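## Task

Scene 1: take the yellow tall cylinder that lies on its side, stand it on end so its entire base sits within the cyan circle, let go, and leave it standing there by itself; if it only stays because the robot is holding or propping it, the goal is not met.

## Robot and tools

Robot: two arms, left_arm and right_arm, each ending in a parallel gripper. A shared scene frame is used everywhere: origin on the table top midway between the arms, +x reaching out over the table, +z up, left_arm on the +y side. The arm names do not tell you which side of a picture they appear on. Arm bases may be tilted; mounting plates and the metal frame behind the arms are fixed obstacles and count as part of the nearby arm for "too close" messages. Reported hand positions can be slightly off, more at long reach.

Gripper: fingers point along the gripper's +z axis and close along its y axis. end_effector_position is the point between the pads when closed, roughly 2 cm short of the fingertips; closing pushes the tips about 10 mm further along +z.

Row layout (used by execute_actions and move): 16 numbers in one flat list covering both arms, always all 16 even if one arm stays still: left_arm x, y, z, qw, qx, qy, qz, opening, then right_arm x, y, z, qw, qx, qy, qz, opening. x, y, z are an absolute target position of that gripper's end_effector_position in metres, scene frame; qw..qz are an absolute target orientation (w first), scene frame. opening runs from -1 (closed) to +1 (fully open, 0.084 m) and is a setting, not an offset.

execute_actions(actions): a list of actions; each action is a list of up to 15 rows, one row per control step of 1/30 s; a short action repeats its final row until 15 steps pass. Each action lasts 0.5 s. An empty list just reports state and images. If any target lies over 0.6 m from that gripper's current position along any of the gripper's own axes, the action is rejected for both arms; if the first action fails that test against the latest reported state, or anything is malformed, nothing runs. Each step the commanded pose is clipped to within 70 mm and 16 degrees of the measured pose, so far targets need several actions; after an action the arm continues only to its last clipped pose. To hold an orientation, resend the same quaternion every row rather than copying the drifted reported one.

move(target, speed, blocking): target is one 16-number row of absolute poses. Each gripper follows a straight line toward it, both finishing together, in 0.5 to 10 s (cut off at 10 s). speed is the path top speed in m/s, 0.002 to 0.5, default 0.25; rotation is capped at twice that in rad/s. Paths ignore obstacles and the other arm; grippers can lag, stray, and overshoot speed near full reach. Faster contact hits harder, and aiming further past a contact presses harder. Opening is applied at the start. With blocking=false the result comes after 0.5 s while motion continues; check with wait(0), and call wait or stop before sending new actions or moves. The result adds a "move:" line: ending (done, off_target, moving, held, fault) and acting limits (paced = pose clipped; held = steps blocked, after which the arm may race), plus each gripper's distance to its target. If only one arm is named, the other finished.

wait(seconds): 0 to 10 s, arms keep their last command; returns early if a running move ends. stop(): brakes a running move (needs room; fingers keep moving). zoom_image(camera, region): camera is cam_high, cam_left_wrist or cam_right_wrist; region [x0, y0, x1, y1] in pixels of that camera's 672x504 image, top-left origin, at most 504x504. finished_scene(scene): ends scene 1 or 2 irreversibly, after the robot holds the last command; result says success and gives the next task.

Results: state line left_arm … | right_arm … with position (m), quaternion and velocities; "Hand target" lines show where each arm is currently driven; grip_measured is finger opening on the command scale; step readings list positions, HELD marks steps held back; "pose unreachable" means the clearance check altered or blocked that arm; joint torques are noisy and offset. Camera calibration (intrinsics, distortion, world-to-camera transforms) is supplied and may be a few mm/degrees off.

Gripping: to hold, keep commanding an opening clearly below grip_measured; lower squeezes harder (about 24 N per pad max). Fast closing can press harder. Objects may get brief tugs or pushes.

Avoid: knocking anything off the table (fails the task), arms colliding or pressing each other, torque faults (joint load limits: waist and shoulder 46, elbow and forearm roll 27.6, wrist pitch and wrist roll 18.4 N m; the arm backs off, pauses 10 s, drops the rest of the call), motor overheating (warning at 65 °C, brakes at 80 °C), drops, slams and hard pushes. To keep an arm still, resend its whole last pose and opening.

Each tool is called in YAML: its name, and indented under it one key for each argument.

## Session

I'll start by looking at the scene.

execute_actions:
  actions: []

Scene clock: 0.00 s.
left_arm: end_effector_position=(+0.5218, +0.5134, +0.2230) grip_measured=+1.00 end_effector_quat_wxyz=(+0.025, +0.923, -0.061, +0.379) end_effector_velocity=(-0.000, -0.000, -0.001) end_effector_angular_velocity=(+0.001, +0.002, -0.002) | right_arm: end_effector_position=(+0.1896, +0.0415, +0.2350) grip_measured=+1.00 end_effector_quat_wxyz=(-0.386, +0.263, +0.877, -0.115) end_effector_velocity=(+0.000, +0.000, +0.000) end_effector_angular_velocity=(+0.001, +0.000, -0.000)
Joint positions: left_arm=[ 0.498 -0.368 -0.653 -2.249  0.26   2.845  0.084] | right_arm=[ 0.665  0.516 -1.103  0.095  1.13  -1.629  0.084]
Joint velocities: left_arm=[-0.     0.001  0.     0.002 -0.001 -0.     0.   ] | right_arm=[-0.    -0.     0.     0.    -0.001 -0.001 -0.   ]
Joint torques (N m, as the arm reports them, + toward a larger angle): no reading
Hand target (left_arm): +0.522, +0.513, +0.223; +0.025, +0.923, -0.061, +0.379
Hand target (right_arm): +0.190, +0.042, +0.235; -0.386, +0.263, +0.877, -0.115

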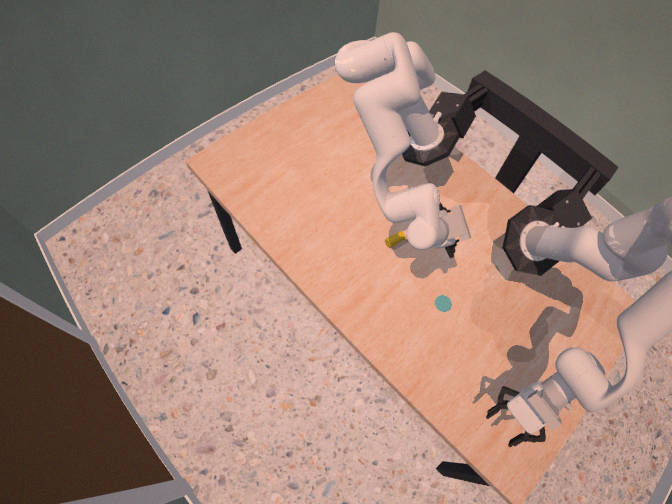

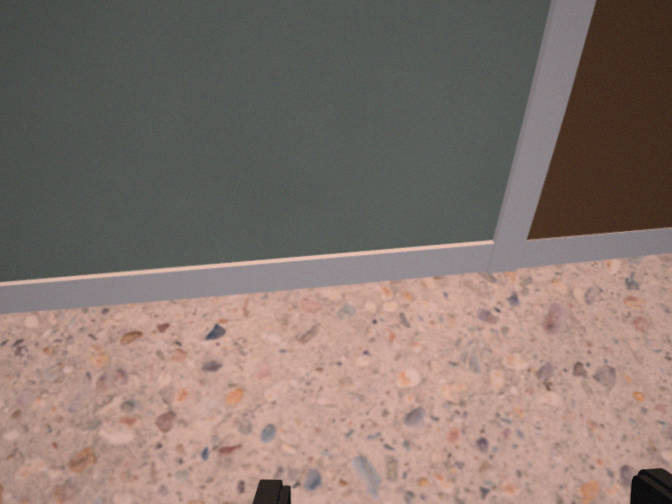

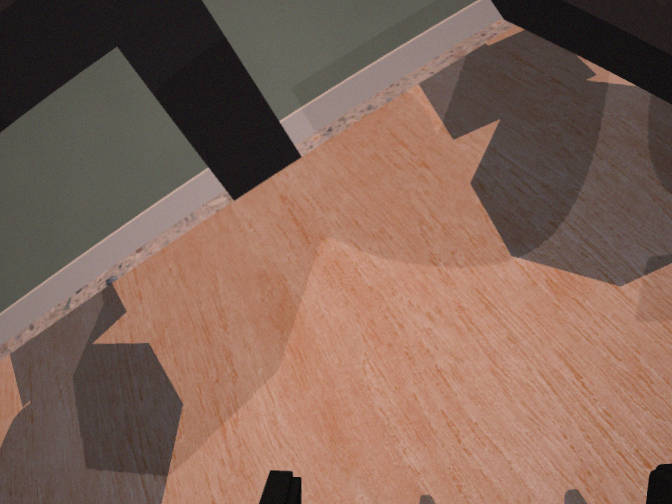

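zoom_image:
  camera: "cam_high"
  region: [340, 180, 500, 330]

Region (340, 180, 500, 330) of cam_high's 672x504 image, scaled by 3.150, with more detail than that image has; it fills the top 472 rows of this view, and the rest is white.

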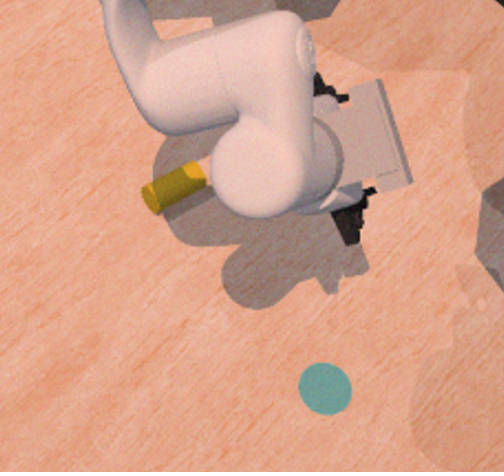

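move:
  target: [0.5218, 0.5134, 0.2230, 0.025, 0.923, -0.061, 0.379, 1, 0.308, -0.188, 0.13, -0.3782, 0.1413, 0.9130, 0.0585, 1]
  speed: 0.3

Scene clock: 70.00 s.
left_arm: end_effector_position=(+0.5218, +0.5134, +0.2230) grip_measured=+1.00 end_effector_quat_wxyz=(+0.025, +0.923, -0.061, +0.379) end_effector_velocity=(+0.000, -0.000, -0.000) end_effector_angular_velocity=(-0.002, +0.000, +0.002) | right_arm: end_effector_position=(+0.3091, -0.1880, +0.1296) grip_measured=+1.00 end_effector_quat_wxyz=(-0.377, +0.141, +0.913, +0.058) end_effector_velocity=(+0.002, -0.002, -0.001) end_effector_angular_velocity=(+0.005, +0.001, -0.002)
Joint positions: left_arm=[ 0.497 -0.368 -0.653 -2.247  0.259  2.842  0.084] | right_arm=[ 0.007  0.256 -0.897 -0.092  0.991 -2.501  0.084]
Joint velocities: left_arm=[-0.     0.001 -0.    -0.002  0.    -0.001  0.   ] | right_arm=[-0.008  0.003 -0.007  0.004  0.003 -0.011  0.   ]
Joint torques (N m, as the arm reports them, + toward a larger angle): left_arm=[ -2.15 -12.32 -12.82  -0.06  -0.02  -0.25] | right_arm=[  8.06 -22.97  -7.25   0.83   0.73   1.04]
Hand target (left_arm): +0.522, +0.513, +0.223; +0.025, +0.923, -0.061, +0.379
Hand target (right_arm): +0.309, -0.188, +0.129; -0.377, +0.142, +0.913, +0.058
Off the commanded pose (left_arm): 0.000 m, 0 deg.
Off the commanded pose (right_arm): 0.001 m, 0 deg.
move: done
camera_calibration (this result's frames):
cam_left_wrist: T_world_to_cam=[[-0.142167, -0.989817, 0.00717966, 0.610686], [-0.699133, 0.0952765, -0.708615, 0.537809], [0.700715, -0.105761, -0.705559, -0.0249454], [0, 0, 0, 1]] pos_world=[0.4803, 0.550589, 0.359115]
cam_right_wrist: T_world_to_cam=[[0.294895, 0.955478, -0.0099847, 0.128217], [0.685312, -0.21877, -0.694613, -0.097071], [-0.665872, 0.197995, -0.719314, 0.466732], [0, 0, 0, 1]] pos_world=[0.339497, -0.236156, 0.26958]

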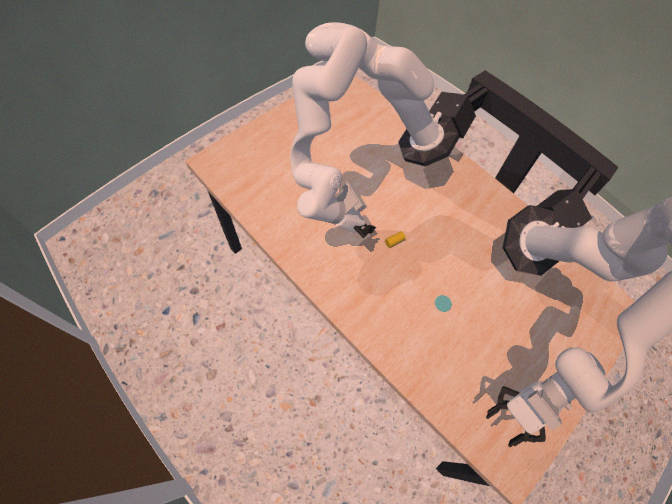

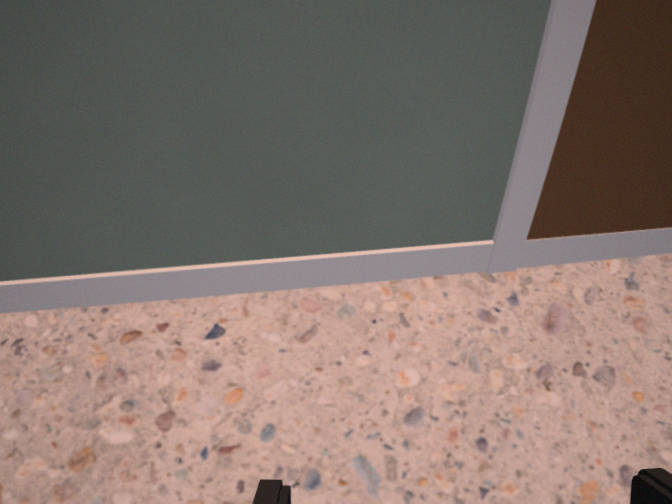

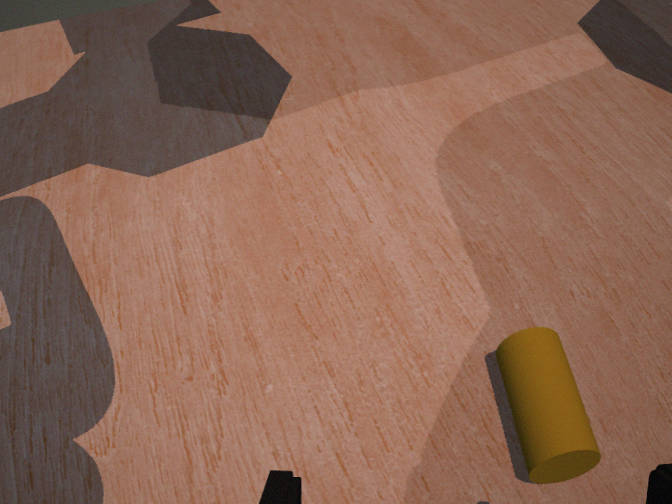

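zoom_image:
  camera: "cam_right_wrist"
  region: [452, 304, 672, 504]

zoom_image:
  camera: "cam_high"
  region: [300, 160, 460, 320]

Region (452, 304, 672, 504) of cam_right_wrist's 672x504 image, scaled by 2.291, with more detail than that image has; it fills the top 458 rows of this view, and the rest is white.

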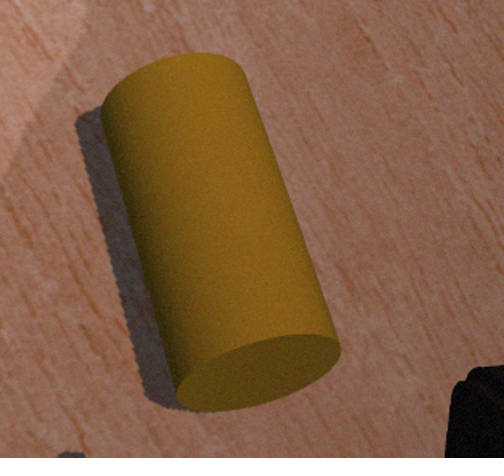

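Region (300, 160, 460, 320) of cam_high's 672x504 image, scaled by 3.150, with more detail than that image has.

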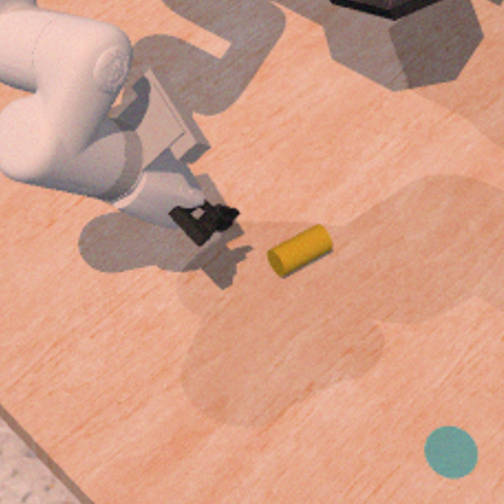

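move:
  target: [0.5218, 0.5134, 0.2230, 0.025, 0.923, -0.061, 0.379, 1, 0.273, -0.1125, 0.070, -0.3802, 0.1046, 0.9179, 0.0433, 0.6]
  speed: 0.25

Scene clock: 97.27 s.
left_arm: end_effector_position=(+0.5218, +0.5134, +0.2230) grip_measured=+1.00 end_effector_quat_wxyz=(+0.025, +0.923, -0.061, +0.379) end_effector_velocity=(-0.000, +0.000, +0.000) end_effector_angular_velocity=(+0.002, -0.000, -0.001) | right_arm: end_effector_position=(+0.2732, -0.1125, +0.0701) grip_measured=+0.59 end_effector_quat_wxyz=(-0.380, +0.105, +0.918, +0.043) end_effector_velocity=(-0.001, +0.001, -0.002) end_effector_angular_velocity=(-0.001, +0.003, +0.002)
Joint positions: left_arm=[ 0.497 -0.368 -0.653 -2.247  0.259  2.842  0.084] | right_arm=[ 0.119  0.535 -0.973 -0.109  0.83  -2.427  0.069]
Joint velocities: left_arm=[ 0.001 -0.     0.     0.002  0.     0.001  0.   ] | right_arm=[ 0.001  0.008 -0.004 -0.001 -0.001  0.002 -0.   ]
Joint torques (N m, as the arm reports them, + toward a larger angle): left_arm=[ -2.08 -12.24 -13.01  -0.1   -0.02  -0.33] | right_arm=[  9.11 -22.97  -5.34   0.74   0.64   1.28]
Hand target (left_arm): +0.522, +0.513, +0.223; +0.025, +0.923, -0.061, +0.379
Hand target (right_arm): +0.273, -0.112, +0.070; -0.380, +0.105, +0.918, +0.043
Off the commanded pose (left_arm): 0.000 m, 0 deg.
Off the commanded pose (right_arm): 0.000 m, 0 deg.
move: done
camera_calibration (this result's frames):
cam_left_wrist: T_world_to_cam=[[-0.142167, -0.989817, 0.00718116, 0.610685], [-0.699134, 0.0952754, -0.708614, 0.537811], [0.700714, -0.105762, -0.70556, -0.0249443], [0, 0, 0, 1]] pos_world=[0.4803, 0.550588, 0.359115]
cam_right_wrist: T_world_to_cam=[[0.218635, 0.975764, -0.00916502, 0.0891979], [0.699086, -0.16318, -0.696168, -0.0946866], [-0.680791, 0.1458, -0.71782, 0.383231], [0, 0, 0, 1]] pos_world=[0.307593, -0.158362, 0.209991]

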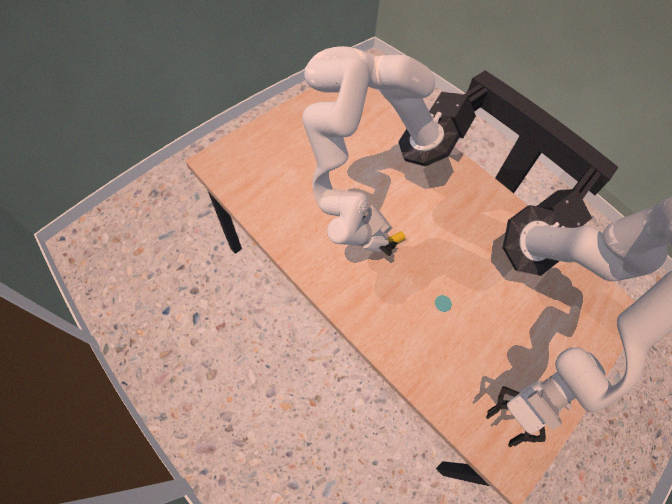

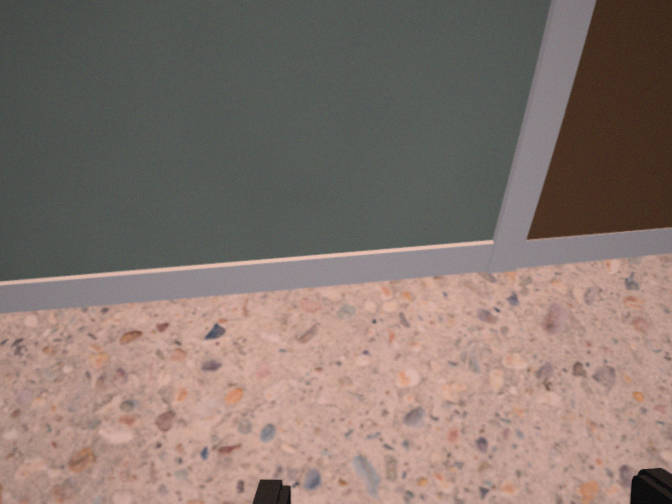

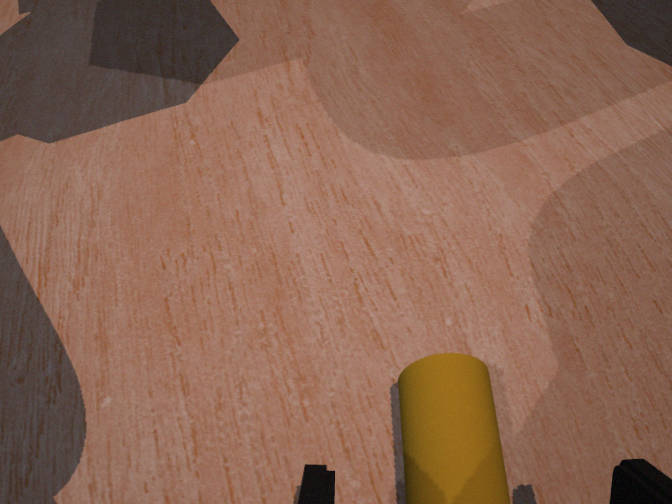

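zoom_image:
  camera: "cam_right_wrist"
  region: [280, 340, 672, 504]

Region (280, 340, 672, 504) of cam_right_wrist's 672x504 image, scaled by 1.286, with more detail than that image has; it fills the top 211 rows of this view, and the rest is white.

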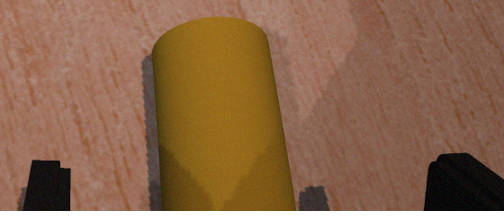

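move:
  target: [0.5218, 0.5134, 0.2230, 0.025, 0.923, -0.061, 0.379, 1, 0.233, -0.099, 0.029, -0.3802, 0.1046, 0.9179, 0.0433, 0.3]
  speed: 0.1

Scene clock: 108.40 s.
left_arm: end_effector_position=(+0.5218, +0.5134, +0.2230) grip_measured=+1.00 end_effector_quat_wxyz=(+0.025, +0.923, -0.061, +0.379) end_effector_velocity=(-0.000, +0.000, -0.000) end_effector_angular_velocity=(-0.000, +0.001, +0.000) | right_arm: end_effector_position=(+0.2335, -0.0991, +0.0290) grip_measured=+0.29 end_effector_quat_wxyz=(-0.380, +0.105, +0.918, +0.043) end_effector_velocity=(-0.002, +0.000, -0.002) end_effector_angular_velocity=(-0.003, +0.002, -0.001)
Joint positions: left_arm=[ 0.497 -0.368 -0.653 -2.247  0.259  2.842  0.084] | right_arm=[ 0.112  0.658 -0.941 -0.134  0.676 -2.403  0.056]
Joint velocities: left_arm=[ 0.     0.     0.    -0.    -0.001 -0.     0.   ] | right_arm=[-0.001  0.005  0.001 -0.001 -0.004  0.004 -0.   ]
Joint torques (N m, as the arm reports them, + toward a larger angle): left_arm=[ -2.1  -12.27 -13.    -0.19  -0.08  -0.28] | right_arm=[  9.97 -22.4   -3.23   0.36   0.74   0.87]
Hand target (left_arm): +0.522, +0.513, +0.223; +0.025, +0.923, -0.061, +0.379
Hand target (right_arm): +0.233, -0.099, +0.029; -0.380, +0.105, +0.918, +0.043
Off the commanded pose (left_arm): 0.000 m, 0 deg.
Off the commanded pose (right_arm): 0.000 m, 0 deg.
move: done
camera_calibration (this result's frames):
cam_left_wrist: T_world_to_cam=[[-0.142167, -0.989817, 0.00718127, 0.610685], [-0.699134, 0.0952752, -0.708614, 0.537811], [0.700714, -0.105762, -0.70556, -0.0249442], [0, 0, 0, 1]] pos_world=[0.4803, 0.550588, 0.359115]
cam_right_wrist: T_world_to_cam=[[0.218252, 0.975849, -0.00920806, 0.0844558], [0.699401, -0.16299, -0.695897, -0.0934114], [-0.680592, 0.145441, -0.718082, 0.324629], [0, 0, 0, 1]] pos_world=[0.26784, -0.144855, 0.168884]

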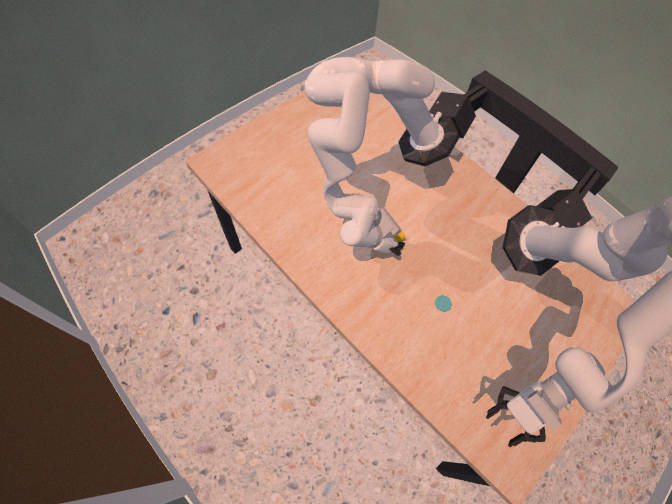

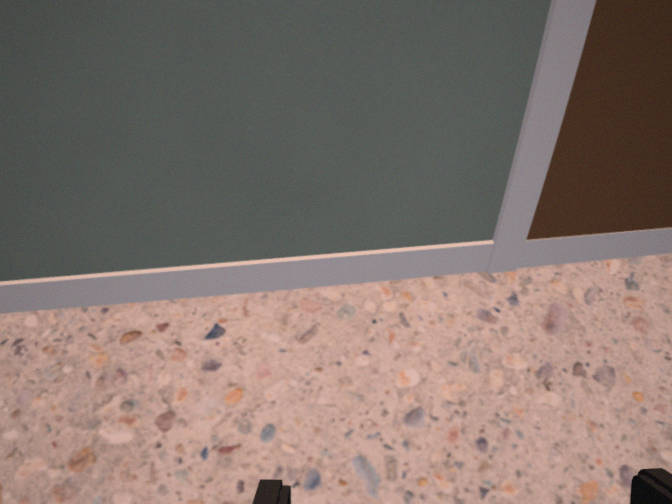

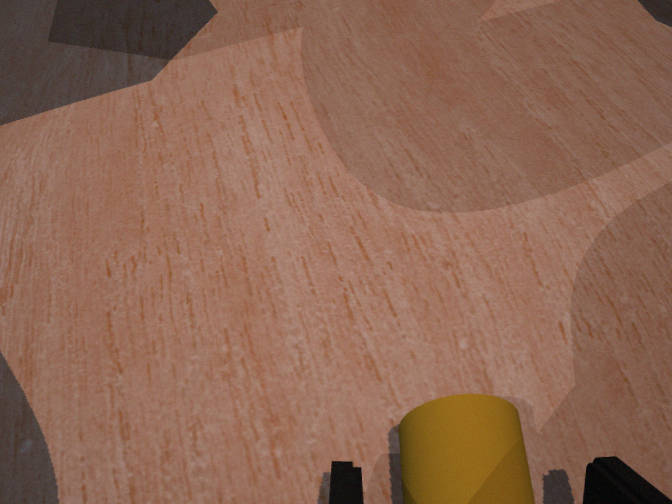

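execute_actions:
  actions:
    - [[0.5218,0.5134,0.2230,0.025,0.923,-0.061,0.379,1,0.233,-0.099,0.029,-0.3802,0.1046,0.9179,0.0433,0.22],[0.5218,0.5134,0.2230,0.025,0.923,-0.061,0.379,1,0.233,-0.099,0.029,-0.3802,0.1046,0.9179,0.0433,0.14],[0.5218,0.5134,0.2230,0.025,0.923,-0.061,0.379,1,0.233,-0.099,0.029,-0.3802,0.1046,0.9179,0.0433,0.06],[0.5218,0.5134,0.2230,0.025,0.923,-0.061,0.379,1,0.233,-0.099,0.029,-0.3802,0.1046,0.9179,0.0433,-0.02],[0.5218,0.5134,0.2230,0.025,0.923,-0.061,0.379,1,0.233,-0.099,0.029,-0.3802,0.1046,0.9179,0.0433,-0.09],[0.5218,0.5134,0.2230,0.025,0.923,-0.061,0.379,1,0.233,-0.099,0.029,-0.3802,0.1046,0.9179,0.0433,-0.15],[0.5218,0.5134,0.2230,0.025,0.923,-0.061,0.379,1,0.233,-0.099,0.029,-0.3802,0.1046,0.9179,0.0433,-0.2],[0.5218,0.5134,0.2230,0.025,0.923,-0.061,0.379,1,0.233,-0.099,0.029,-0.3802,0.1046,0.9179,0.0433,-0.25],[0.5218,0.5134,0.2230,0.025,0.923,-0.061,0.379,1,0.233,-0.099,0.029,-0.3802,0.1046,0.9179,0.0433,-0.3],[0.5218,0.5134,0.2230,0.025,0.923,-0.061,0.379,1,0.233,-0.099,0.029,-0.3802,0.1046,0.9179,0.0433,-0.35],[0.5218,0.5134,0.2230,0.025,0.923,-0.061,0.379,1,0.233,-0.099,0.029,-0.3802,0.1046,0.9179,0.0433,-0.42],[0.5218,0.5134,0.2230,0.025,0.923,-0.061,0.379,1,0.233,-0.099,0.029,-0.3802,0.1046,0.9179,0.0433,-0.5],[0.5218,0.5134,0.2230,0.025,0.923,-0.061,0.379,1,0.233,-0.099,0.029,-0.3802,0.1046,0.9179,0.0433,-0.6],[0.5218,0.5134,0.2230,0.025,0.923,-0.061,0.379,1,0.233,-0.099,0.029,-0.3802,0.1046,0.9179,0.0433,-0.7],[0.5218,0.5134,0.2230,0.025,0.923,-0.061,0.379,1,0.233,-0.099,0.029,-0.3802,0.1046,0.9179,0.0433,-0.8]]

Scene clock: 113.97 s.
left_arm: end_effector_position=(+0.5218, +0.5134, +0.2230) grip_measured=+1.00 end_effector_quat_wxyz=(+0.025, +0.923, -0.061, +0.379) end_effector_velocity=(+0.000, -0.000, +0.000) end_effector_angular_velocity=(-0.000, -0.001, -0.000) | right_arm: end_effector_position=(+0.2330, -0.0990, +0.0290) grip_measured=-0.27 end_effector_quat_wxyz=(-0.380, +0.105, +0.918, +0.043) end_effector_velocity=(+0.000, +0.000, -0.000) end_effector_angular_velocity=(-0.001, -0.000, -0.002)
Joint positions: left_arm=[ 0.497 -0.368 -0.653 -2.247  0.259  2.842  0.084] | right_arm=[ 0.112  0.658 -0.941 -0.134  0.676 -2.403  0.032]
Joint velocities: left_arm=[-0.001 -0.001  0.    -0.001  0.     0.001 -0.   ] | right_arm=[-0.     0.     0.     0.    -0.001  0.002  0.   ]
Joint torques (N m, as the arm reports them, + toward a larger angle): left_arm=[ -2.27 -11.97 -12.92   0.01  -0.03  -0.25] | right_arm=[  9.35 -22.19  -3.07   0.41   0.54   1.05]
Hand target (left_arm): +0.522, +0.513, +0.223; +0.025, +0.923, -0.061, +0.379
Hand target (right_arm): +0.233, -0.099, +0.029; -0.380, +0.105, +0.918, +0.043
Off the commanded pose (left_arm): 0.000 m, 0 deg.
Off the commanded pose (right_arm): 0.000 m, 0 deg.
Step readings (end_effector_position):
0: left_arm (+0.5218, +0.5134, +0.2230) | right_arm (+0.2331, -0.0991, +0.0288)
1: left_arm (+0.5218, +0.5134, +0.2230) | right_arm (+0.2331, -0.0991, +0.0288)
2: left_arm (+0.5218, +0.5134, +0.2230) | right_arm (+0.2331, -0.0991, +0.0288)
4: left_arm (+0.5218, +0.5134, +0.2230) | right_arm (+0.2330, -0.0990, +0.0289)
8: left_arm (+0.5218, +0.5134, +0.2230) | right_arm (+0.2330, -0.0990, +0.0290)
15: end_effector_position above
camera_calibration (this result's frames):
cam_left_wrist: T_world_to_cam=[[-0.142167, -0.989817, 0.00718125, 0.610685], [-0.699134, 0.0952753, -0.708614, 0.537811], [0.700714, -0.105762, -0.70556, -0.0249442], [0, 0, 0, 1]] pos_world=[0.4803, 0.550588, 0.359115]
cam_right_wrist: T_world_to_cam=[[0.217949, 0.975918, -0.00905578, 0.0845456], [0.699071, -0.162583, -0.696323, -0.0929398], [-0.681027, 0.145432, -0.717671, 0.324432], [0, 0, 0, 1]] pos_world=[0.267492, -0.144803, 0.168885]

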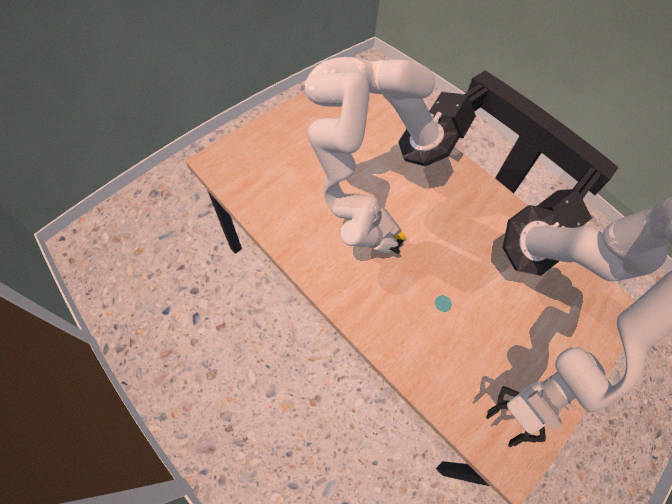

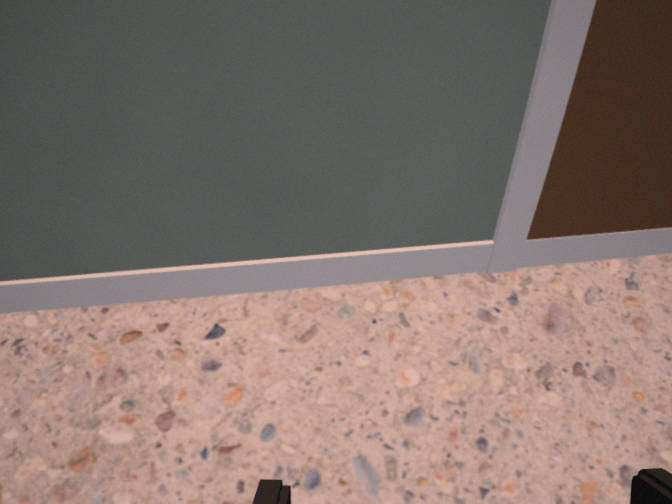

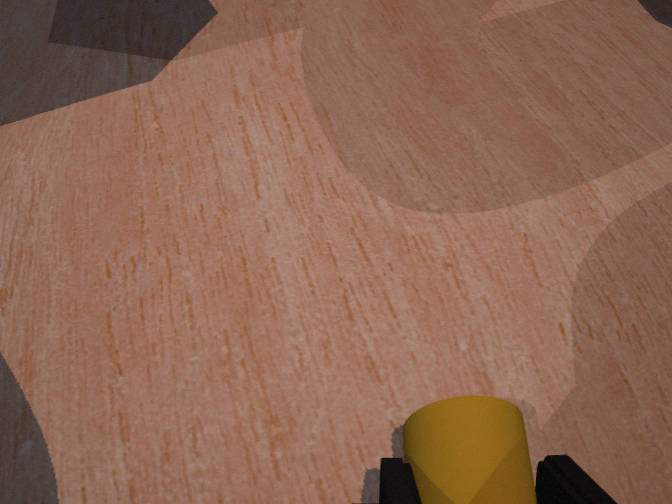

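execute_actions:
  actions:
    - [[0.5218,0.5134,0.223,0.025,0.923,-0.061,0.379,1,0.233,-0.099,0.0292,-0.3802,0.1046,0.9179,0.0433,-0.8],[0.5218,0.5134,0.223,0.025,0.923,-0.061,0.379,1,0.233,-0.099,0.0299,-0.3802,0.1046,0.9179,0.0433,-0.8],[0.5218,0.5134,0.223,0.025,0.923,-0.061,0.379,1,0.233,-0.099,0.0309,-0.3802,0.1046,0.9179,0.0433,-0.8],[0.5218,0.5134,0.223,0.025,0.923,-0.061,0.379,1,0.233,-0.099,0.0324,-0.3802,0.1046,0.9179,0.0433,-0.8],[0.5218,0.5134,0.223,0.025,0.923,-0.061,0.379,1,0.233,-0.099,0.0343,-0.3802,0.1046,0.9179,0.0433,-0.8],[0.5218,0.5134,0.223,0.025,0.923,-0.061,0.379,1,0.233,-0.099,0.0365,-0.3802,0.1046,0.9179,0.0433,-0.8],[0.5218,0.5134,0.223,0.025,0.923,-0.061,0.379,1,0.233,-0.0989,0.039,-0.3801,0.1039,0.918,0.0436,-0.8],[0.5218,0.5134,0.223,0.025,0.923,-0.061,0.379,1,0.2331,-0.0985,0.0418,-0.3798,0.1019,0.9183,0.0444,-0.8],[0.5218,0.5134,0.223,0.025,0.923,-0.061,0.379,1,0.2333,-0.0978,0.0447,-0.3793,0.0984,0.9189,0.0458,-0.8],[0.5218,0.5134,0.223,0.025,0.923,-0.061,0.379,1,0.2335,-0.0969,0.0479,-0.3785,0.0936,0.9195,0.0477,-0.8],[0.5218,0.5134,0.223,0.025,0.923,-0.061,0.379,1,0.2338,-0.0957,0.0512,-0.3775,0.0874,0.9204,0.0502,-0.8],[0.5218,0.5134,0.223,0.025,0.923,-0.061,0.379,1,0.2341,-0.0942,0.0545,-0.3763,0.0799,0.9214,0.0533,-0.8],[0.5218,0.5134,0.223,0.025,0.923,-0.061,0.379,1,0.2345,-0.0925,0.0578,-0.3748,0.071,0.9226,0.0568,-0.8],[0.5218,0.5134,0.223,0.025,0.923,-0.061,0.379,1,0.235,-0.0905,0.0611,-0.373,0.0608,0.9237,0.0609,-0.8],[0.5218,0.5134,0.223,0.025,0.923,-0.061,0.379,1,0.2355,-0.0883,0.0643,-0.3711,0.0494,0.925,0.0655,-0.8]]
    - [[0.5218,0.5134,0.223,0.025,0.923,-0.061,0.379,1,0.2361,-0.0858,0.0673,-0.3687,0.0365,0.9261,0.0706,-0.8],[0.5218,0.5134,0.223,0.025,0.923,-0.061,0.379,1,0.2367,-0.0831,0.07,-0.3661,0.0225,0.9272,0.0761,-0.8],[0.5218,0.5134,0.223,0.025,0.923,-0.061,0.379,1,0.2374,-0.0801,0.0725,-0.3632,0.0073,0.928,0.0822,-0.8],[0.5218,0.5134,0.223,0.025,0.923,-0.061,0.379,1,0.2381,-0.0769,0.0747,-0.3599,-0.0092,0.9286,0.0886,-0.8],[0.5218,0.5134,0.223,0.025,0.923,-0.061,0.379,1,0.2389,-0.0735,0.0766,-0.3563,-0.0267,0.9291,0.0955,-0.8],[0.5218,0.5134,0.223,0.025,0.923,-0.061,0.379,1,0.2397,-0.0699,0.0781,-0.3522,-0.0455,0.9291,0.1028,-0.8],[0.5218,0.5134,0.223,0.025,0.923,-0.061,0.379,1,0.2406,-0.0661,0.0791,-0.3478,-0.0652,0.9286,0.1105,-0.8],[0.5218,0.5134,0.223,0.025,0.923,-0.061,0.379,1,0.2415,-0.062,0.0798,-0.343,-0.086,0.9278,0.1185,-0.8],[0.5218,0.5134,0.223,0.025,0.923,-0.061,0.379,1,0.2425,-0.0578,0.08,-0.3377,-0.1077,0.9263,0.1268,-0.8],[0.5218,0.5134,0.223,0.025,0.923,-0.061,0.379,1,0.2435,-0.0534,0.08,-0.3321,-0.1303,0.9243,0.1354,-0.8],[0.5218,0.5134,0.223,0.025,0.923,-0.061,0.379,1,0.2446,-0.0488,0.08,-0.326,-0.1536,0.9215,0.1443,-0.8],[0.5218,0.5134,0.223,0.025,0.923,-0.061,0.379,1,0.2457,-0.0441,0.08,-0.3194,-0.1777,0.918,0.1533,-0.8],[0.5218,0.5134,0.223,0.025,0.923,-0.061,0.379,1,0.2468,-0.0392,0.08,-0.3124,-0.2025,0.9137,0.1626,-0.8],[0.5218,0.5134,0.223,0.025,0.923,-0.061,0.379,1,0.248,-0.0341,0.08,-0.3049,-0.2279,0.9085,0.172,-0.8],[0.5218,0.5134,0.223,0.025,0.923,-0.061,0.379,1,0.2492,-0.0289,0.08,-0.297,-0.2536,0.9024,0.1815,-0.8]]
    - [[0.5218,0.5134,0.223,0.025,0.923,-0.061,0.379,1,0.2504,-0.0236,0.08,-0.2886,-0.2799,0.8954,0.191,-0.8],[0.5218,0.5134,0.223,0.025,0.923,-0.061,0.379,1,0.2517,-0.0182,0.08,-0.2798,-0.3064,0.8874,0.2007,-0.8],[0.5218,0.5134,0.223,0.025,0.923,-0.061,0.379,1,0.253,-0.0127,0.08,-0.2705,-0.3331,0.8784,0.2102,-0.8],[0.5218,0.5134,0.223,0.025,0.923,-0.061,0.379,1,0.2543,-0.0071,0.08,-0.2608,-0.3599,0.8683,0.2197,-0.8],[0.5218,0.5134,0.223,0.025,0.923,-0.061,0.379,1,0.2556,-0.0014,0.08,-0.2507,-0.3868,0.8573,0.2292,-0.8],[0.5218,0.5134,0.223,0.025,0.923,-0.061,0.379,1,0.2569,0.0044,0.08,-0.2402,-0.4135,0.8451,0.2385,-0.8],[0.5218,0.5134,0.223,0.025,0.923,-0.061,0.379,1,0.2582,0.0102,0.08,-0.2294,-0.44,0.8321,0.2477,-0.8],[0.5218,0.5134,0.223,0.025,0.923,-0.061,0.379,1,0.2596,0.016,0.08,-0.2183,-0.4662,0.8179,0.2566,-0.8],[0.5218,0.5134,0.223,0.025,0.923,-0.061,0.379,1,0.261,0.0219,0.08,-0.2068,-0.4921,0.8028,0.2653,-0.8],[0.5218,0.5134,0.223,0.025,0.923,-0.061,0.379,1,0.2623,0.0278,0.08,-0.1951,-0.5175,0.7868,0.2737,-0.8],[0.5218,0.5134,0.223,0.025,0.923,-0.061,0.379,1,0.2637,0.0337,0.08,-0.1831,-0.5424,0.7699,0.2818,-0.8],[0.5218,0.5134,0.223,0.025,0.923,-0.061,0.379,1,0.265,0.0396,0.08,-0.171,-0.5667,0.7521,0.2897,-0.8],[0.5218,0.5134,0.223,0.025,0.923,-0.061,0.379,1,0.2664,0.0455,0.08,-0.1587,-0.5901,0.7335,0.2971,-0.8],[0.5218,0.5134,0.223,0.025,0.923,-0.061,0.379,1,0.2678,0.0513,0.08,-0.1463,-0.613,0.7143,0.3043,-0.8],[0.5218,0.5134,0.223,0.025,0.923,-0.061,0.379,1,0.2691,0.0571,0.08,-0.1338,-0.6348,0.6944,0.311,-0.8]]
    - [[0.5218,0.5134,0.223,0.025,0.923,-0.061,0.379,1,0.2704,0.0629,0.08,-0.1213,-0.6559,0.6739,0.3173,-0.8],[0.5218,0.5134,0.223,0.025,0.923,-0.061,0.379,1,0.2717,0.0686,0.08,-0.1089,-0.6761,0.6531,0.3232,-0.8],[0.5218,0.5134,0.223,0.025,0.923,-0.061,0.379,1,0.273,0.0742,0.08,-0.0964,-0.6952,0.6318,0.3288,-0.8],[0.5218,0.5134,0.223,0.025,0.923,-0.061,0.379,1,0.2743,0.0797,0.08,-0.0841,-0.7134,0.6103,0.3339,-0.8],[0.5218,0.5134,0.223,0.025,0.923,-0.061,0.379,1,0.2756,0.0851,0.08,-0.0719,-0.7306,0.5885,0.3386,-0.8],[0.5218,0.5134,0.223,0.025,0.923,-0.061,0.379,1,0.2768,0.0904,0.08,-0.06,-0.7467,0.5667,0.3428,-0.8],[0.5218,0.5134,0.223,0.025,0.923,-0.061,0.379,1,0.278,0.0956,0.08,-0.0482,-0.7618,0.5449,0.3467,-0.8],[0.5218,0.5134,0.223,0.025,0.923,-0.061,0.379,1,0.2792,0.1007,0.08,-0.0367,-0.7759,0.5233,0.3503,-0.8],[0.5218,0.5134,0.223,0.025,0.923,-0.061,0.379,1,0.2803,0.1056,0.08,-0.0255,-0.789,0.5018,0.3534,-0.8],[0.5218,0.5134,0.223,0.025,0.923,-0.061,0.379,1,0.2814,0.1103,0.08,-0.0147,-0.8011,0.4806,0.3562,-0.8],[0.5218,0.5134,0.223,0.025,0.923,-0.061,0.379,1,0.2825,0.1149,0.08,-0.0042,-0.8123,0.46,0.3586,-0.8],[0.5218,0.5134,0.223,0.025,0.923,-0.061,0.379,1,0.2835,0.1193,0.08,0.0059,-0.8224,0.4396,0.3607,-0.8],[0.5218,0.5134,0.223,0.025,0.923,-0.061,0.379,1,0.2845,0.1235,0.08,0.0155,-0.8317,0.42,0.3625,-0.8],[0.5218,0.5134,0.223,0.025,0.923,-0.061,0.379,1,0.2854,0.1276,0.08,0.0247,-0.8402,0.401,0.3641,-0.8],[0.5218,0.5134,0.223,0.025,0.923,-0.061,0.379,1,0.2863,0.1314,0.08,0.0335,-0.8478,0.3828,0.3654,-0.8]]
    - [[0.5218,0.5134,0.223,0.025,0.923,-0.061,0.379,1,0.2871,0.135,0.08,0.0417,-0.8546,0.3654,0.3664,-0.8],[0.5218,0.5134,0.223,0.025,0.923,-0.061,0.379,1,0.2879,0.1384,0.08,0.0495,-0.8607,0.3489,0.3673,-0.8],[0.5218,0.5134,0.223,0.025,0.923,-0.061,0.379,1,0.2886,0.1416,0.08,0.0567,-0.8661,0.3334,0.368,-0.8],[0.5218,0.5134,0.223,0.025,0.923,-0.061,0.379,1,0.2893,0.1446,0.08,0.0634,-0.8709,0.3188,0.3685,-0.8],[0.5218,0.5134,0.223,0.025,0.923,-0.061,0.379,1,0.2899,0.1473,0.08,0.0695,-0.8751,0.3054,0.369,-0.8],[0.5218,0.5134,0.223,0.025,0.923,-0.061,0.379,1,0.2905,0.1498,0.08,0.0751,-0.8787,0.2931,0.3692,-0.8],[0.5218,0.5134,0.223,0.025,0.923,-0.061,0.379,1,0.291,0.152,0.08,0.0801,-0.8818,0.2819,0.3694,-0.8],[0.5218,0.5134,0.223,0.025,0.923,-0.061,0.379,1,0.2915,0.154,0.08,0.0845,-0.8844,0.2721,0.3695,-0.8],[0.5218,0.5134,0.223,0.025,0.923,-0.061,0.379,1,0.2919,0.1557,0.08,0.0884,-0.8866,0.2634,0.3696,-0.8],[0.5218,0.5134,0.223,0.025,0.923,-0.061,0.379,1,0.2922,0.1572,0.08,0.0917,-0.8885,0.256,0.3696,-0.8],[0.5218,0.5134,0.223,0.025,0.923,-0.061,0.379,1,0.2925,0.1584,0.08,0.0943,-0.8899,0.2499,0.3696,-0.8],[0.5218,0.5134,0.223,0.025,0.923,-0.061,0.379,1,0.2927,0.1593,0.08,0.0964,-0.891,0.2452,0.3696,-0.8],[0.5218,0.5134,0.223,0.025,0.923,-0.061,0.379,1,0.2929,0.16,0.08,0.0979,-0.8918,0.2417,0.3696,-0.8],[0.5218,0.5134,0.223,0.025,0.923,-0.061,0.379,1,0.293,0.1604,0.08,0.0988,-0.8922,0.2397,0.3696,-0.8],[0.5218,0.5134,0.223,0.025,0.923,-0.061,0.379,1,0.293,0.1605,0.08,0.099,-0.8924,0.2391,0.3696,-0.8]]

Scene clock: 164.17 s.
left_arm: end_effector_position=(+0.5218, +0.5134, +0.2230) grip_measured=+1.00 end_effector_quat_wxyz=(+0.025, +0.923, -0.061, +0.379) end_effector_velocity=(-0.000, +0.000, -0.000) end_effector_angular_velocity=(+0.001, +0.001, -0.001) | right_arm: end_effector_position=(+0.2913, +0.1547, +0.0809) grip_measured=-0.27 end_effector_quat_wxyz=(+0.001, +0.807, -0.509, -0.301) end_effector_velocity=(+0.011, +0.046, -0.003) end_effector_angular_velocity=(+0.630, -0.290, +0.895)
Joint positions: left_arm=[ 0.497 -0.368 -0.653 -2.247  0.259  2.842  0.084] | right_arm=[ 0.539  0.951 -1.419  0.012  0.594 -4.43   0.032]
Joint velocities: left_arm=[ 0.001  0.001  0.     0.001 -0.     0.     0.   ] | right_arm=[ 0.017  0.12  -0.185  0.18   0.041 -1.259  0.   ]
Joint torques (N m, as the arm reports them, + toward a larger angle): left_arm=[ -2.1  -12.22 -12.86  -0.11  -0.05  -0.33] | right_arm=[ 13.01 -28.1   -9.45   0.25  -0.48   1.4 ]
Hand target (left_arm): +0.522, +0.513, +0.223; +0.025, +0.923, -0.061, +0.379
Hand target (right_arm): +0.293, +0.160, +0.080; -0.033, +0.851, -0.424, -0.308
Off the commanded pose (left_arm): 0.000 m, 0 deg.
Off the commanded pose (right_arm): 0.006 m, 35 deg; orientation clipped at the last step of the last action.
Step readings (end_effector_position; steps 1 to 15: 1st action; 16 to 30: 2nd action; 31 to 45: 3rd action; 46 to 60: 4th action; 61 to 75: 5th action):
0: left_arm (+0.5218, +0.5134, +0.2230) | right_arm (+0.2330, -0.0990, +0.0290)
1: left_arm (+0.5218, +0.5134, +0.2230) | right_arm (+0.2330, -0.0990, +0.0290)
2: left_arm (+0.5218, +0.5134, +0.2230) | right_arm (+0.2330, -0.0990, +0.0290)
4: left_arm (+0.5218, +0.5134, +0.2230) | right_arm (+0.2329, -0.0991, +0.0293)
8: left_arm (+0.5218, +0.5134, +0.2230) | right_arm (+0.2327, -0.0991, +0.0327)
15: left_arm (+0.5218, +0.5134, +0.2230) | right_arm (+0.2337, -0.0956, +0.0490)
16: left_arm (+0.5218, +0.5134, +0.2230) | right_arm (+0.2340, -0.0943, +0.0519)
17: left_arm (+0.5218, +0.5134, +0.2230) | right_arm (+0.2343, -0.0928, +0.0549)
19: left_arm (+0.5218, +0.5134, +0.2230) | right_arm (+0.2351, -0.0891, +0.0607)
23: left_arm (+0.5218, +0.5134, +0.2230) | right_arm (+0.2374, -0.0792, +0.0710)
30: left_arm (+0.5218, +0.5134, +0.2230) | right_arm (+0.2429, -0.0541, +0.0798)
31: left_arm (+0.5218, +0.5134, +0.2230) | right_arm (+0.2438, -0.0498, +0.0802)
32: left_arm (+0.5218, +0.5134, +0.2230) | right_arm (+0.2447, -0.0452, +0.0806)
34: left_arm (+0.5218, +0.5134, +0.2230) | right_arm (+0.2469, -0.0357, +0.0811)
38: left_arm (+0.5218, +0.5134, +0.2230) | right_arm (+0.2517, -0.0151, +0.0818)
45: left_arm (+0.5218, +0.5134, +0.2230) | right_arm (+0.2606, +0.0243, +0.0826)
46: left_arm (+0.5218, +0.5134, +0.2230) | right_arm (+0.2619, +0.0300, +0.0827)
47: left_arm (+0.5218, +0.5134, +0.2230) | right_arm (+0.2632, +0.0358, +0.0828)
49: left_arm (+0.5218, +0.5134, +0.2230) | right_arm (+0.2659, +0.0472, +0.0829)
53: left_arm (+0.5218, +0.5134, +0.2230) | right_arm (+0.2711, +0.0697, +0.0829)
60: left_arm (+0.5218, +0.5134, +0.2230) | right_arm (+0.2795, +0.1057, +0.0827)
61: left_arm (+0.5218, +0.5134, +0.2230) | right_arm (+0.2805, +0.1104, +0.0826)
62: left_arm (+0.5218, +0.5134, +0.2230) | right_arm (+0.2816, +0.1148, +0.0825)
64: left_arm (+0.5218, +0.5134, +0.2230) | right_arm (+0.2836, +0.1232, +0.0823)
68: left_arm (+0.5218, +0.5134, +0.2230) | right_arm (+0.2871, +0.1378, +0.0817)
75: end_effector_position above
camera_calibration (this result's frames):
cam_left_wrist: T_world_to_cam=[[-0.142167, -0.989817, 0.00718137, 0.610685], [-0.699134, 0.0952751, -0.708614, 0.537811], [0.700714, -0.105762, -0.70556, -0.0249442], [0, 0, 0, 1]] pos_world=[0.4803, 0.550588, 0.359115]
cam_right_wrist: T_world_to_cam=[[-0.826379, -0.47723, 0.298914, 0.328791], [-0.292707, 0.817513, 0.495979, -0.0154405], [-0.481062, 0.322372, -0.815264, 0.286697], [0, 0, 0, 1]] pos_world=[0.405106, 0.0771086, 0.143112]

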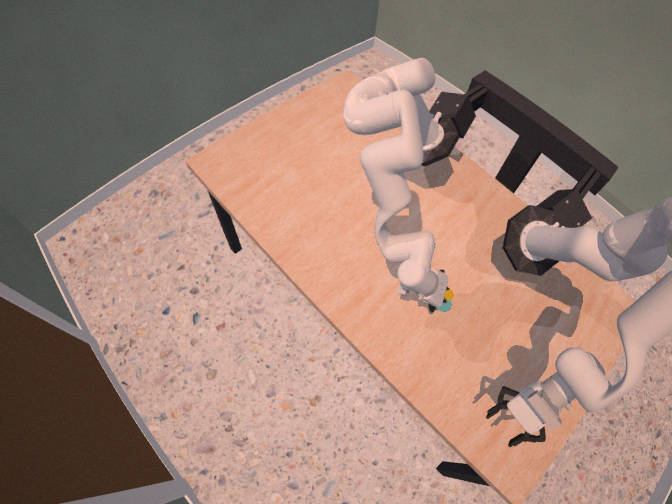

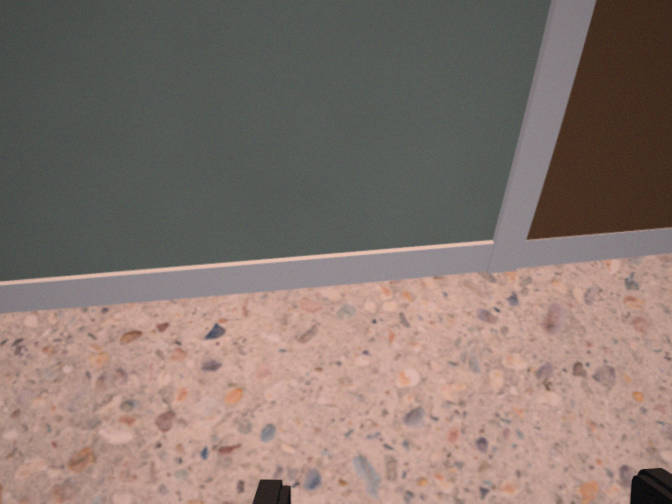

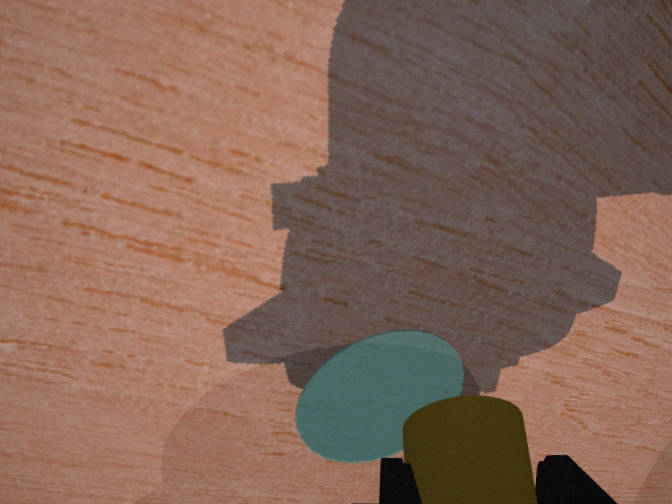

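move:
  target: [0.5218, 0.5134, 0.2230, 0.025, 0.923, -0.061, 0.379, 1, 0.293, 0.1605, 0.075, 0.099, -0.8924, 0.2391, 0.3696, -0.8]
  speed: 0.5

Scene clock: 166.57 s.
left_arm: end_effector_position=(+0.5218, +0.5134, +0.2230) grip_measured=+1.00 end_effector_quat_wxyz=(+0.025, +0.923, -0.061, +0.379) end_effector_velocity=(-0.000, +0.000, -0.000) end_effector_angular_velocity=(+0.001, +0.001, -0.002) | right_arm: end_effector_position=(+0.2898, +0.1602, +0.0740) grip_measured=-0.27 end_effector_quat_wxyz=(-0.097, +0.892, -0.238, -0.371) end_effector_velocity=(+0.023, +0.004, +0.008) end_effector_angular_velocity=(+0.020, -0.027, -0.027)
Joint positions: left_arm=[ 0.497 -0.368 -0.653 -2.247  0.259  2.842  0.084] | right_arm=[ 0.492  1.031 -1.562  0.231  0.756 -5.238  0.032]
Joint velocities: left_arm=[-0.     0.001 -0.     0.002 -0.001  0.     0.   ] | right_arm=[-0.007 -0.014 -0.024  0.    -0.004 -0.004  0.   ]
Joint torques (N m, as the arm reports them, + toward a larger angle): left_arm=[ -2.22 -12.08 -12.88  -0.08  -0.03  -0.21] | right_arm=[ 11.29 -35.85 -14.2   -0.06  -1.07   1.  ]
Hand target (left_arm): +0.522, +0.513, +0.223; +0.025, +0.923, -0.061, +0.379
Hand target (right_arm): +0.293, +0.161, +0.075; -0.099, +0.892, -0.239, -0.370
Off the commanded pose (left_arm): 0.000 m, 0 deg.
Off the commanded pose (right_arm): 0.003 m, 0 deg.
move: done
camera_calibration (this result's frames):
cam_left_wrist: T_world_to_cam=[[-0.142167, -0.989817, 0.00718131, 0.610685], [-0.699134, 0.0952751, -0.708614, 0.537811], [0.700714, -0.105762, -0.70556, -0.0249442], [0, 0, 0, 1]] pos_world=[0.4803, 0.550588, 0.359115]
cam_right_wrist: T_world_to_cam=[[-0.504272, -0.863539, -0.00337247, 0.323165], [-0.601452, 0.348416, 0.718931, 0.131135], [-0.61965, 0.364565, -0.695073, 0.303177], [0, 0, 0, 1]] pos_world=[0.429698, 0.122848, 0.117543]

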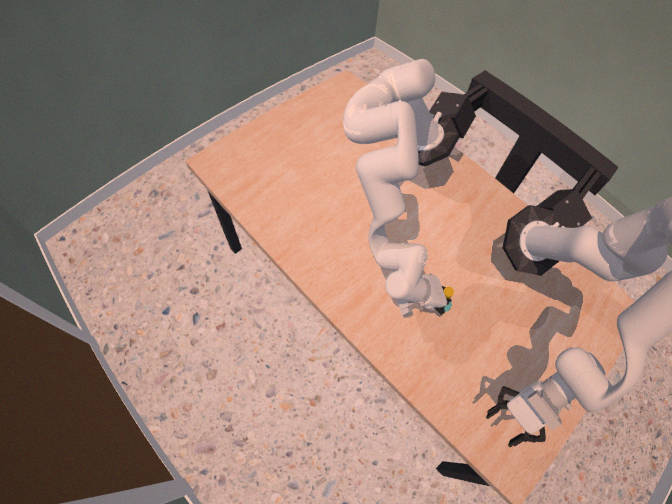

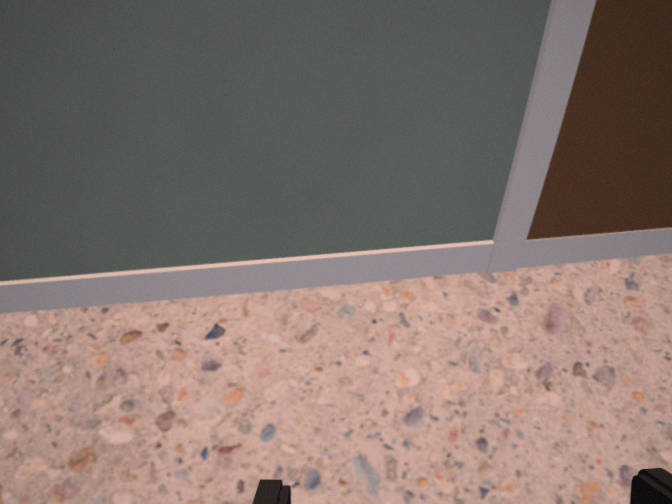

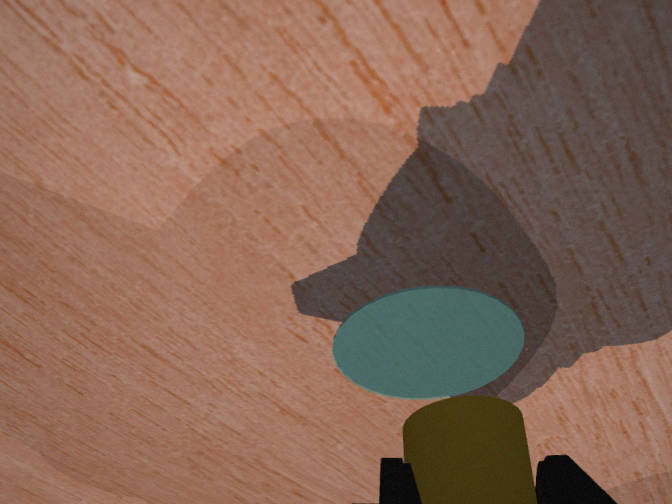

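execute_actions:
  actions: []

zoom_image:
  camera: "cam_right_wrist"
  region: [300, 264, 620, 504]

Scene clock: 167.47 s.
left_arm: end_effector_position=(+0.5218, +0.5134, +0.2230) grip_measured=+1.00 end_effector_quat_wxyz=(+0.025, +0.923, -0.061, +0.379) end_effector_velocity=(+0.000, -0.000, +0.000) end_effector_angular_velocity=(-0.001, -0.001, -0.000) | right_arm: end_effector_position=(+0.2930, +0.1605, +0.0750) grip_measured=-0.27 end_effector_quat_wxyz=(-0.099, +0.892, -0.239, -0.370) end_effector_velocity=(-0.001, +0.001, +0.001) end_effector_angular_velocity=(+0.001, -0.001, +0.002)
Joint positions: left_arm=[ 0.497 -0.368 -0.653 -2.247  0.259  2.842  0.084] | right_arm=[ 0.49   1.028 -1.565  0.231  0.755 -5.238  0.032]
Joint velocities: left_arm=[-0.001  0.001 -0.    -0.001  0.    -0.     0.   ] | right_arm=[ 0.002  0.     0.     0.    -0.    -0.     0.   ]
Joint torques (N m, as the arm reports them, + toward a larger angle): left_arm=[ -2.19 -12.17 -12.81   0.04  -0.09  -0.31] | right_arm=[ 14.32 -28.27  -9.62   0.61   0.34   1.08]
Hand target (left_arm): +0.522, +0.513, +0.223; +0.025, +0.923, -0.061, +0.379
Hand target (right_arm): +0.293, +0.161, +0.075; -0.099, +0.892, -0.239, -0.370
Off the commanded pose (left_arm): 0.000 m, 0 deg.
Off the commanded pose (right_arm): 0.000 m, 0 deg.
camera_calibration (this result's frames):
cam_left_wrist: T_world_to_cam=[[-0.142167, -0.989817, 0.00718127, 0.610685], [-0.699134, 0.0952751, -0.708614, 0.537811], [0.700714, -0.105762, -0.70556, -0.0249443], [0, 0, 0, 1]] pos_world=[0.4803, 0.550588, 0.359115]
cam_right_wrist: T_world_to_cam=[[-0.507823, -0.86143, -0.00732566, 0.326101], [-0.60265, 0.349167, 0.717562, 0.132562], [-0.615572, 0.368809, -0.696456, 0.30398], [0, 0, 0, 1]] pos_world=[0.432612, 0.122516, 0.118976]

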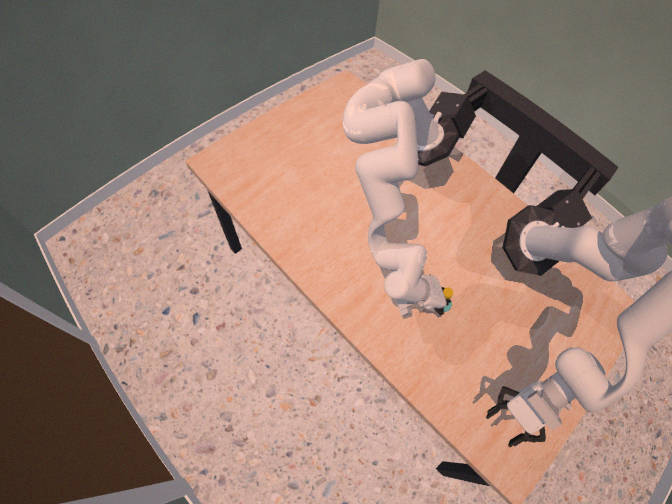

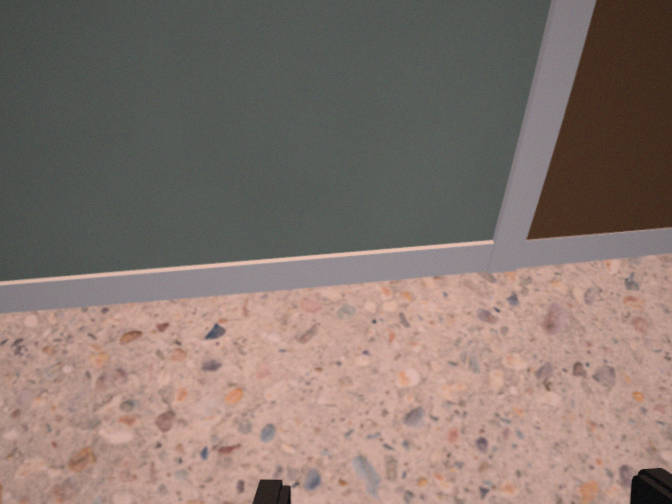

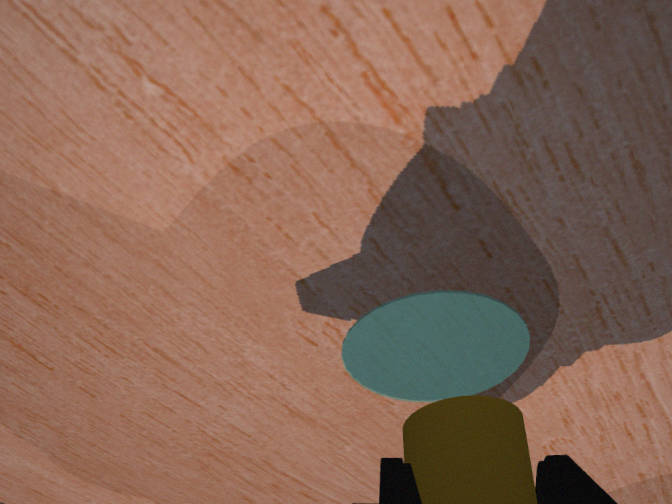

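Region (300, 264, 620, 504) of cam_right_wrist's 672x504 image, scaled by 1.575, with more detail than that image has; it fills the top 378 rows of this view, and the rest is white.

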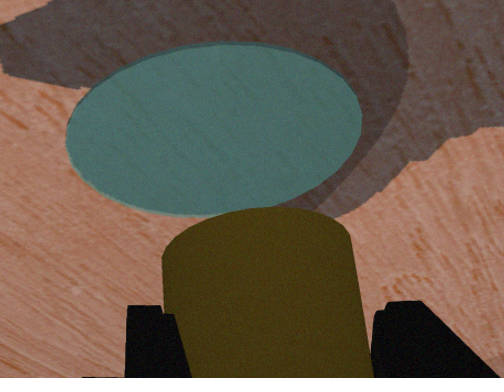

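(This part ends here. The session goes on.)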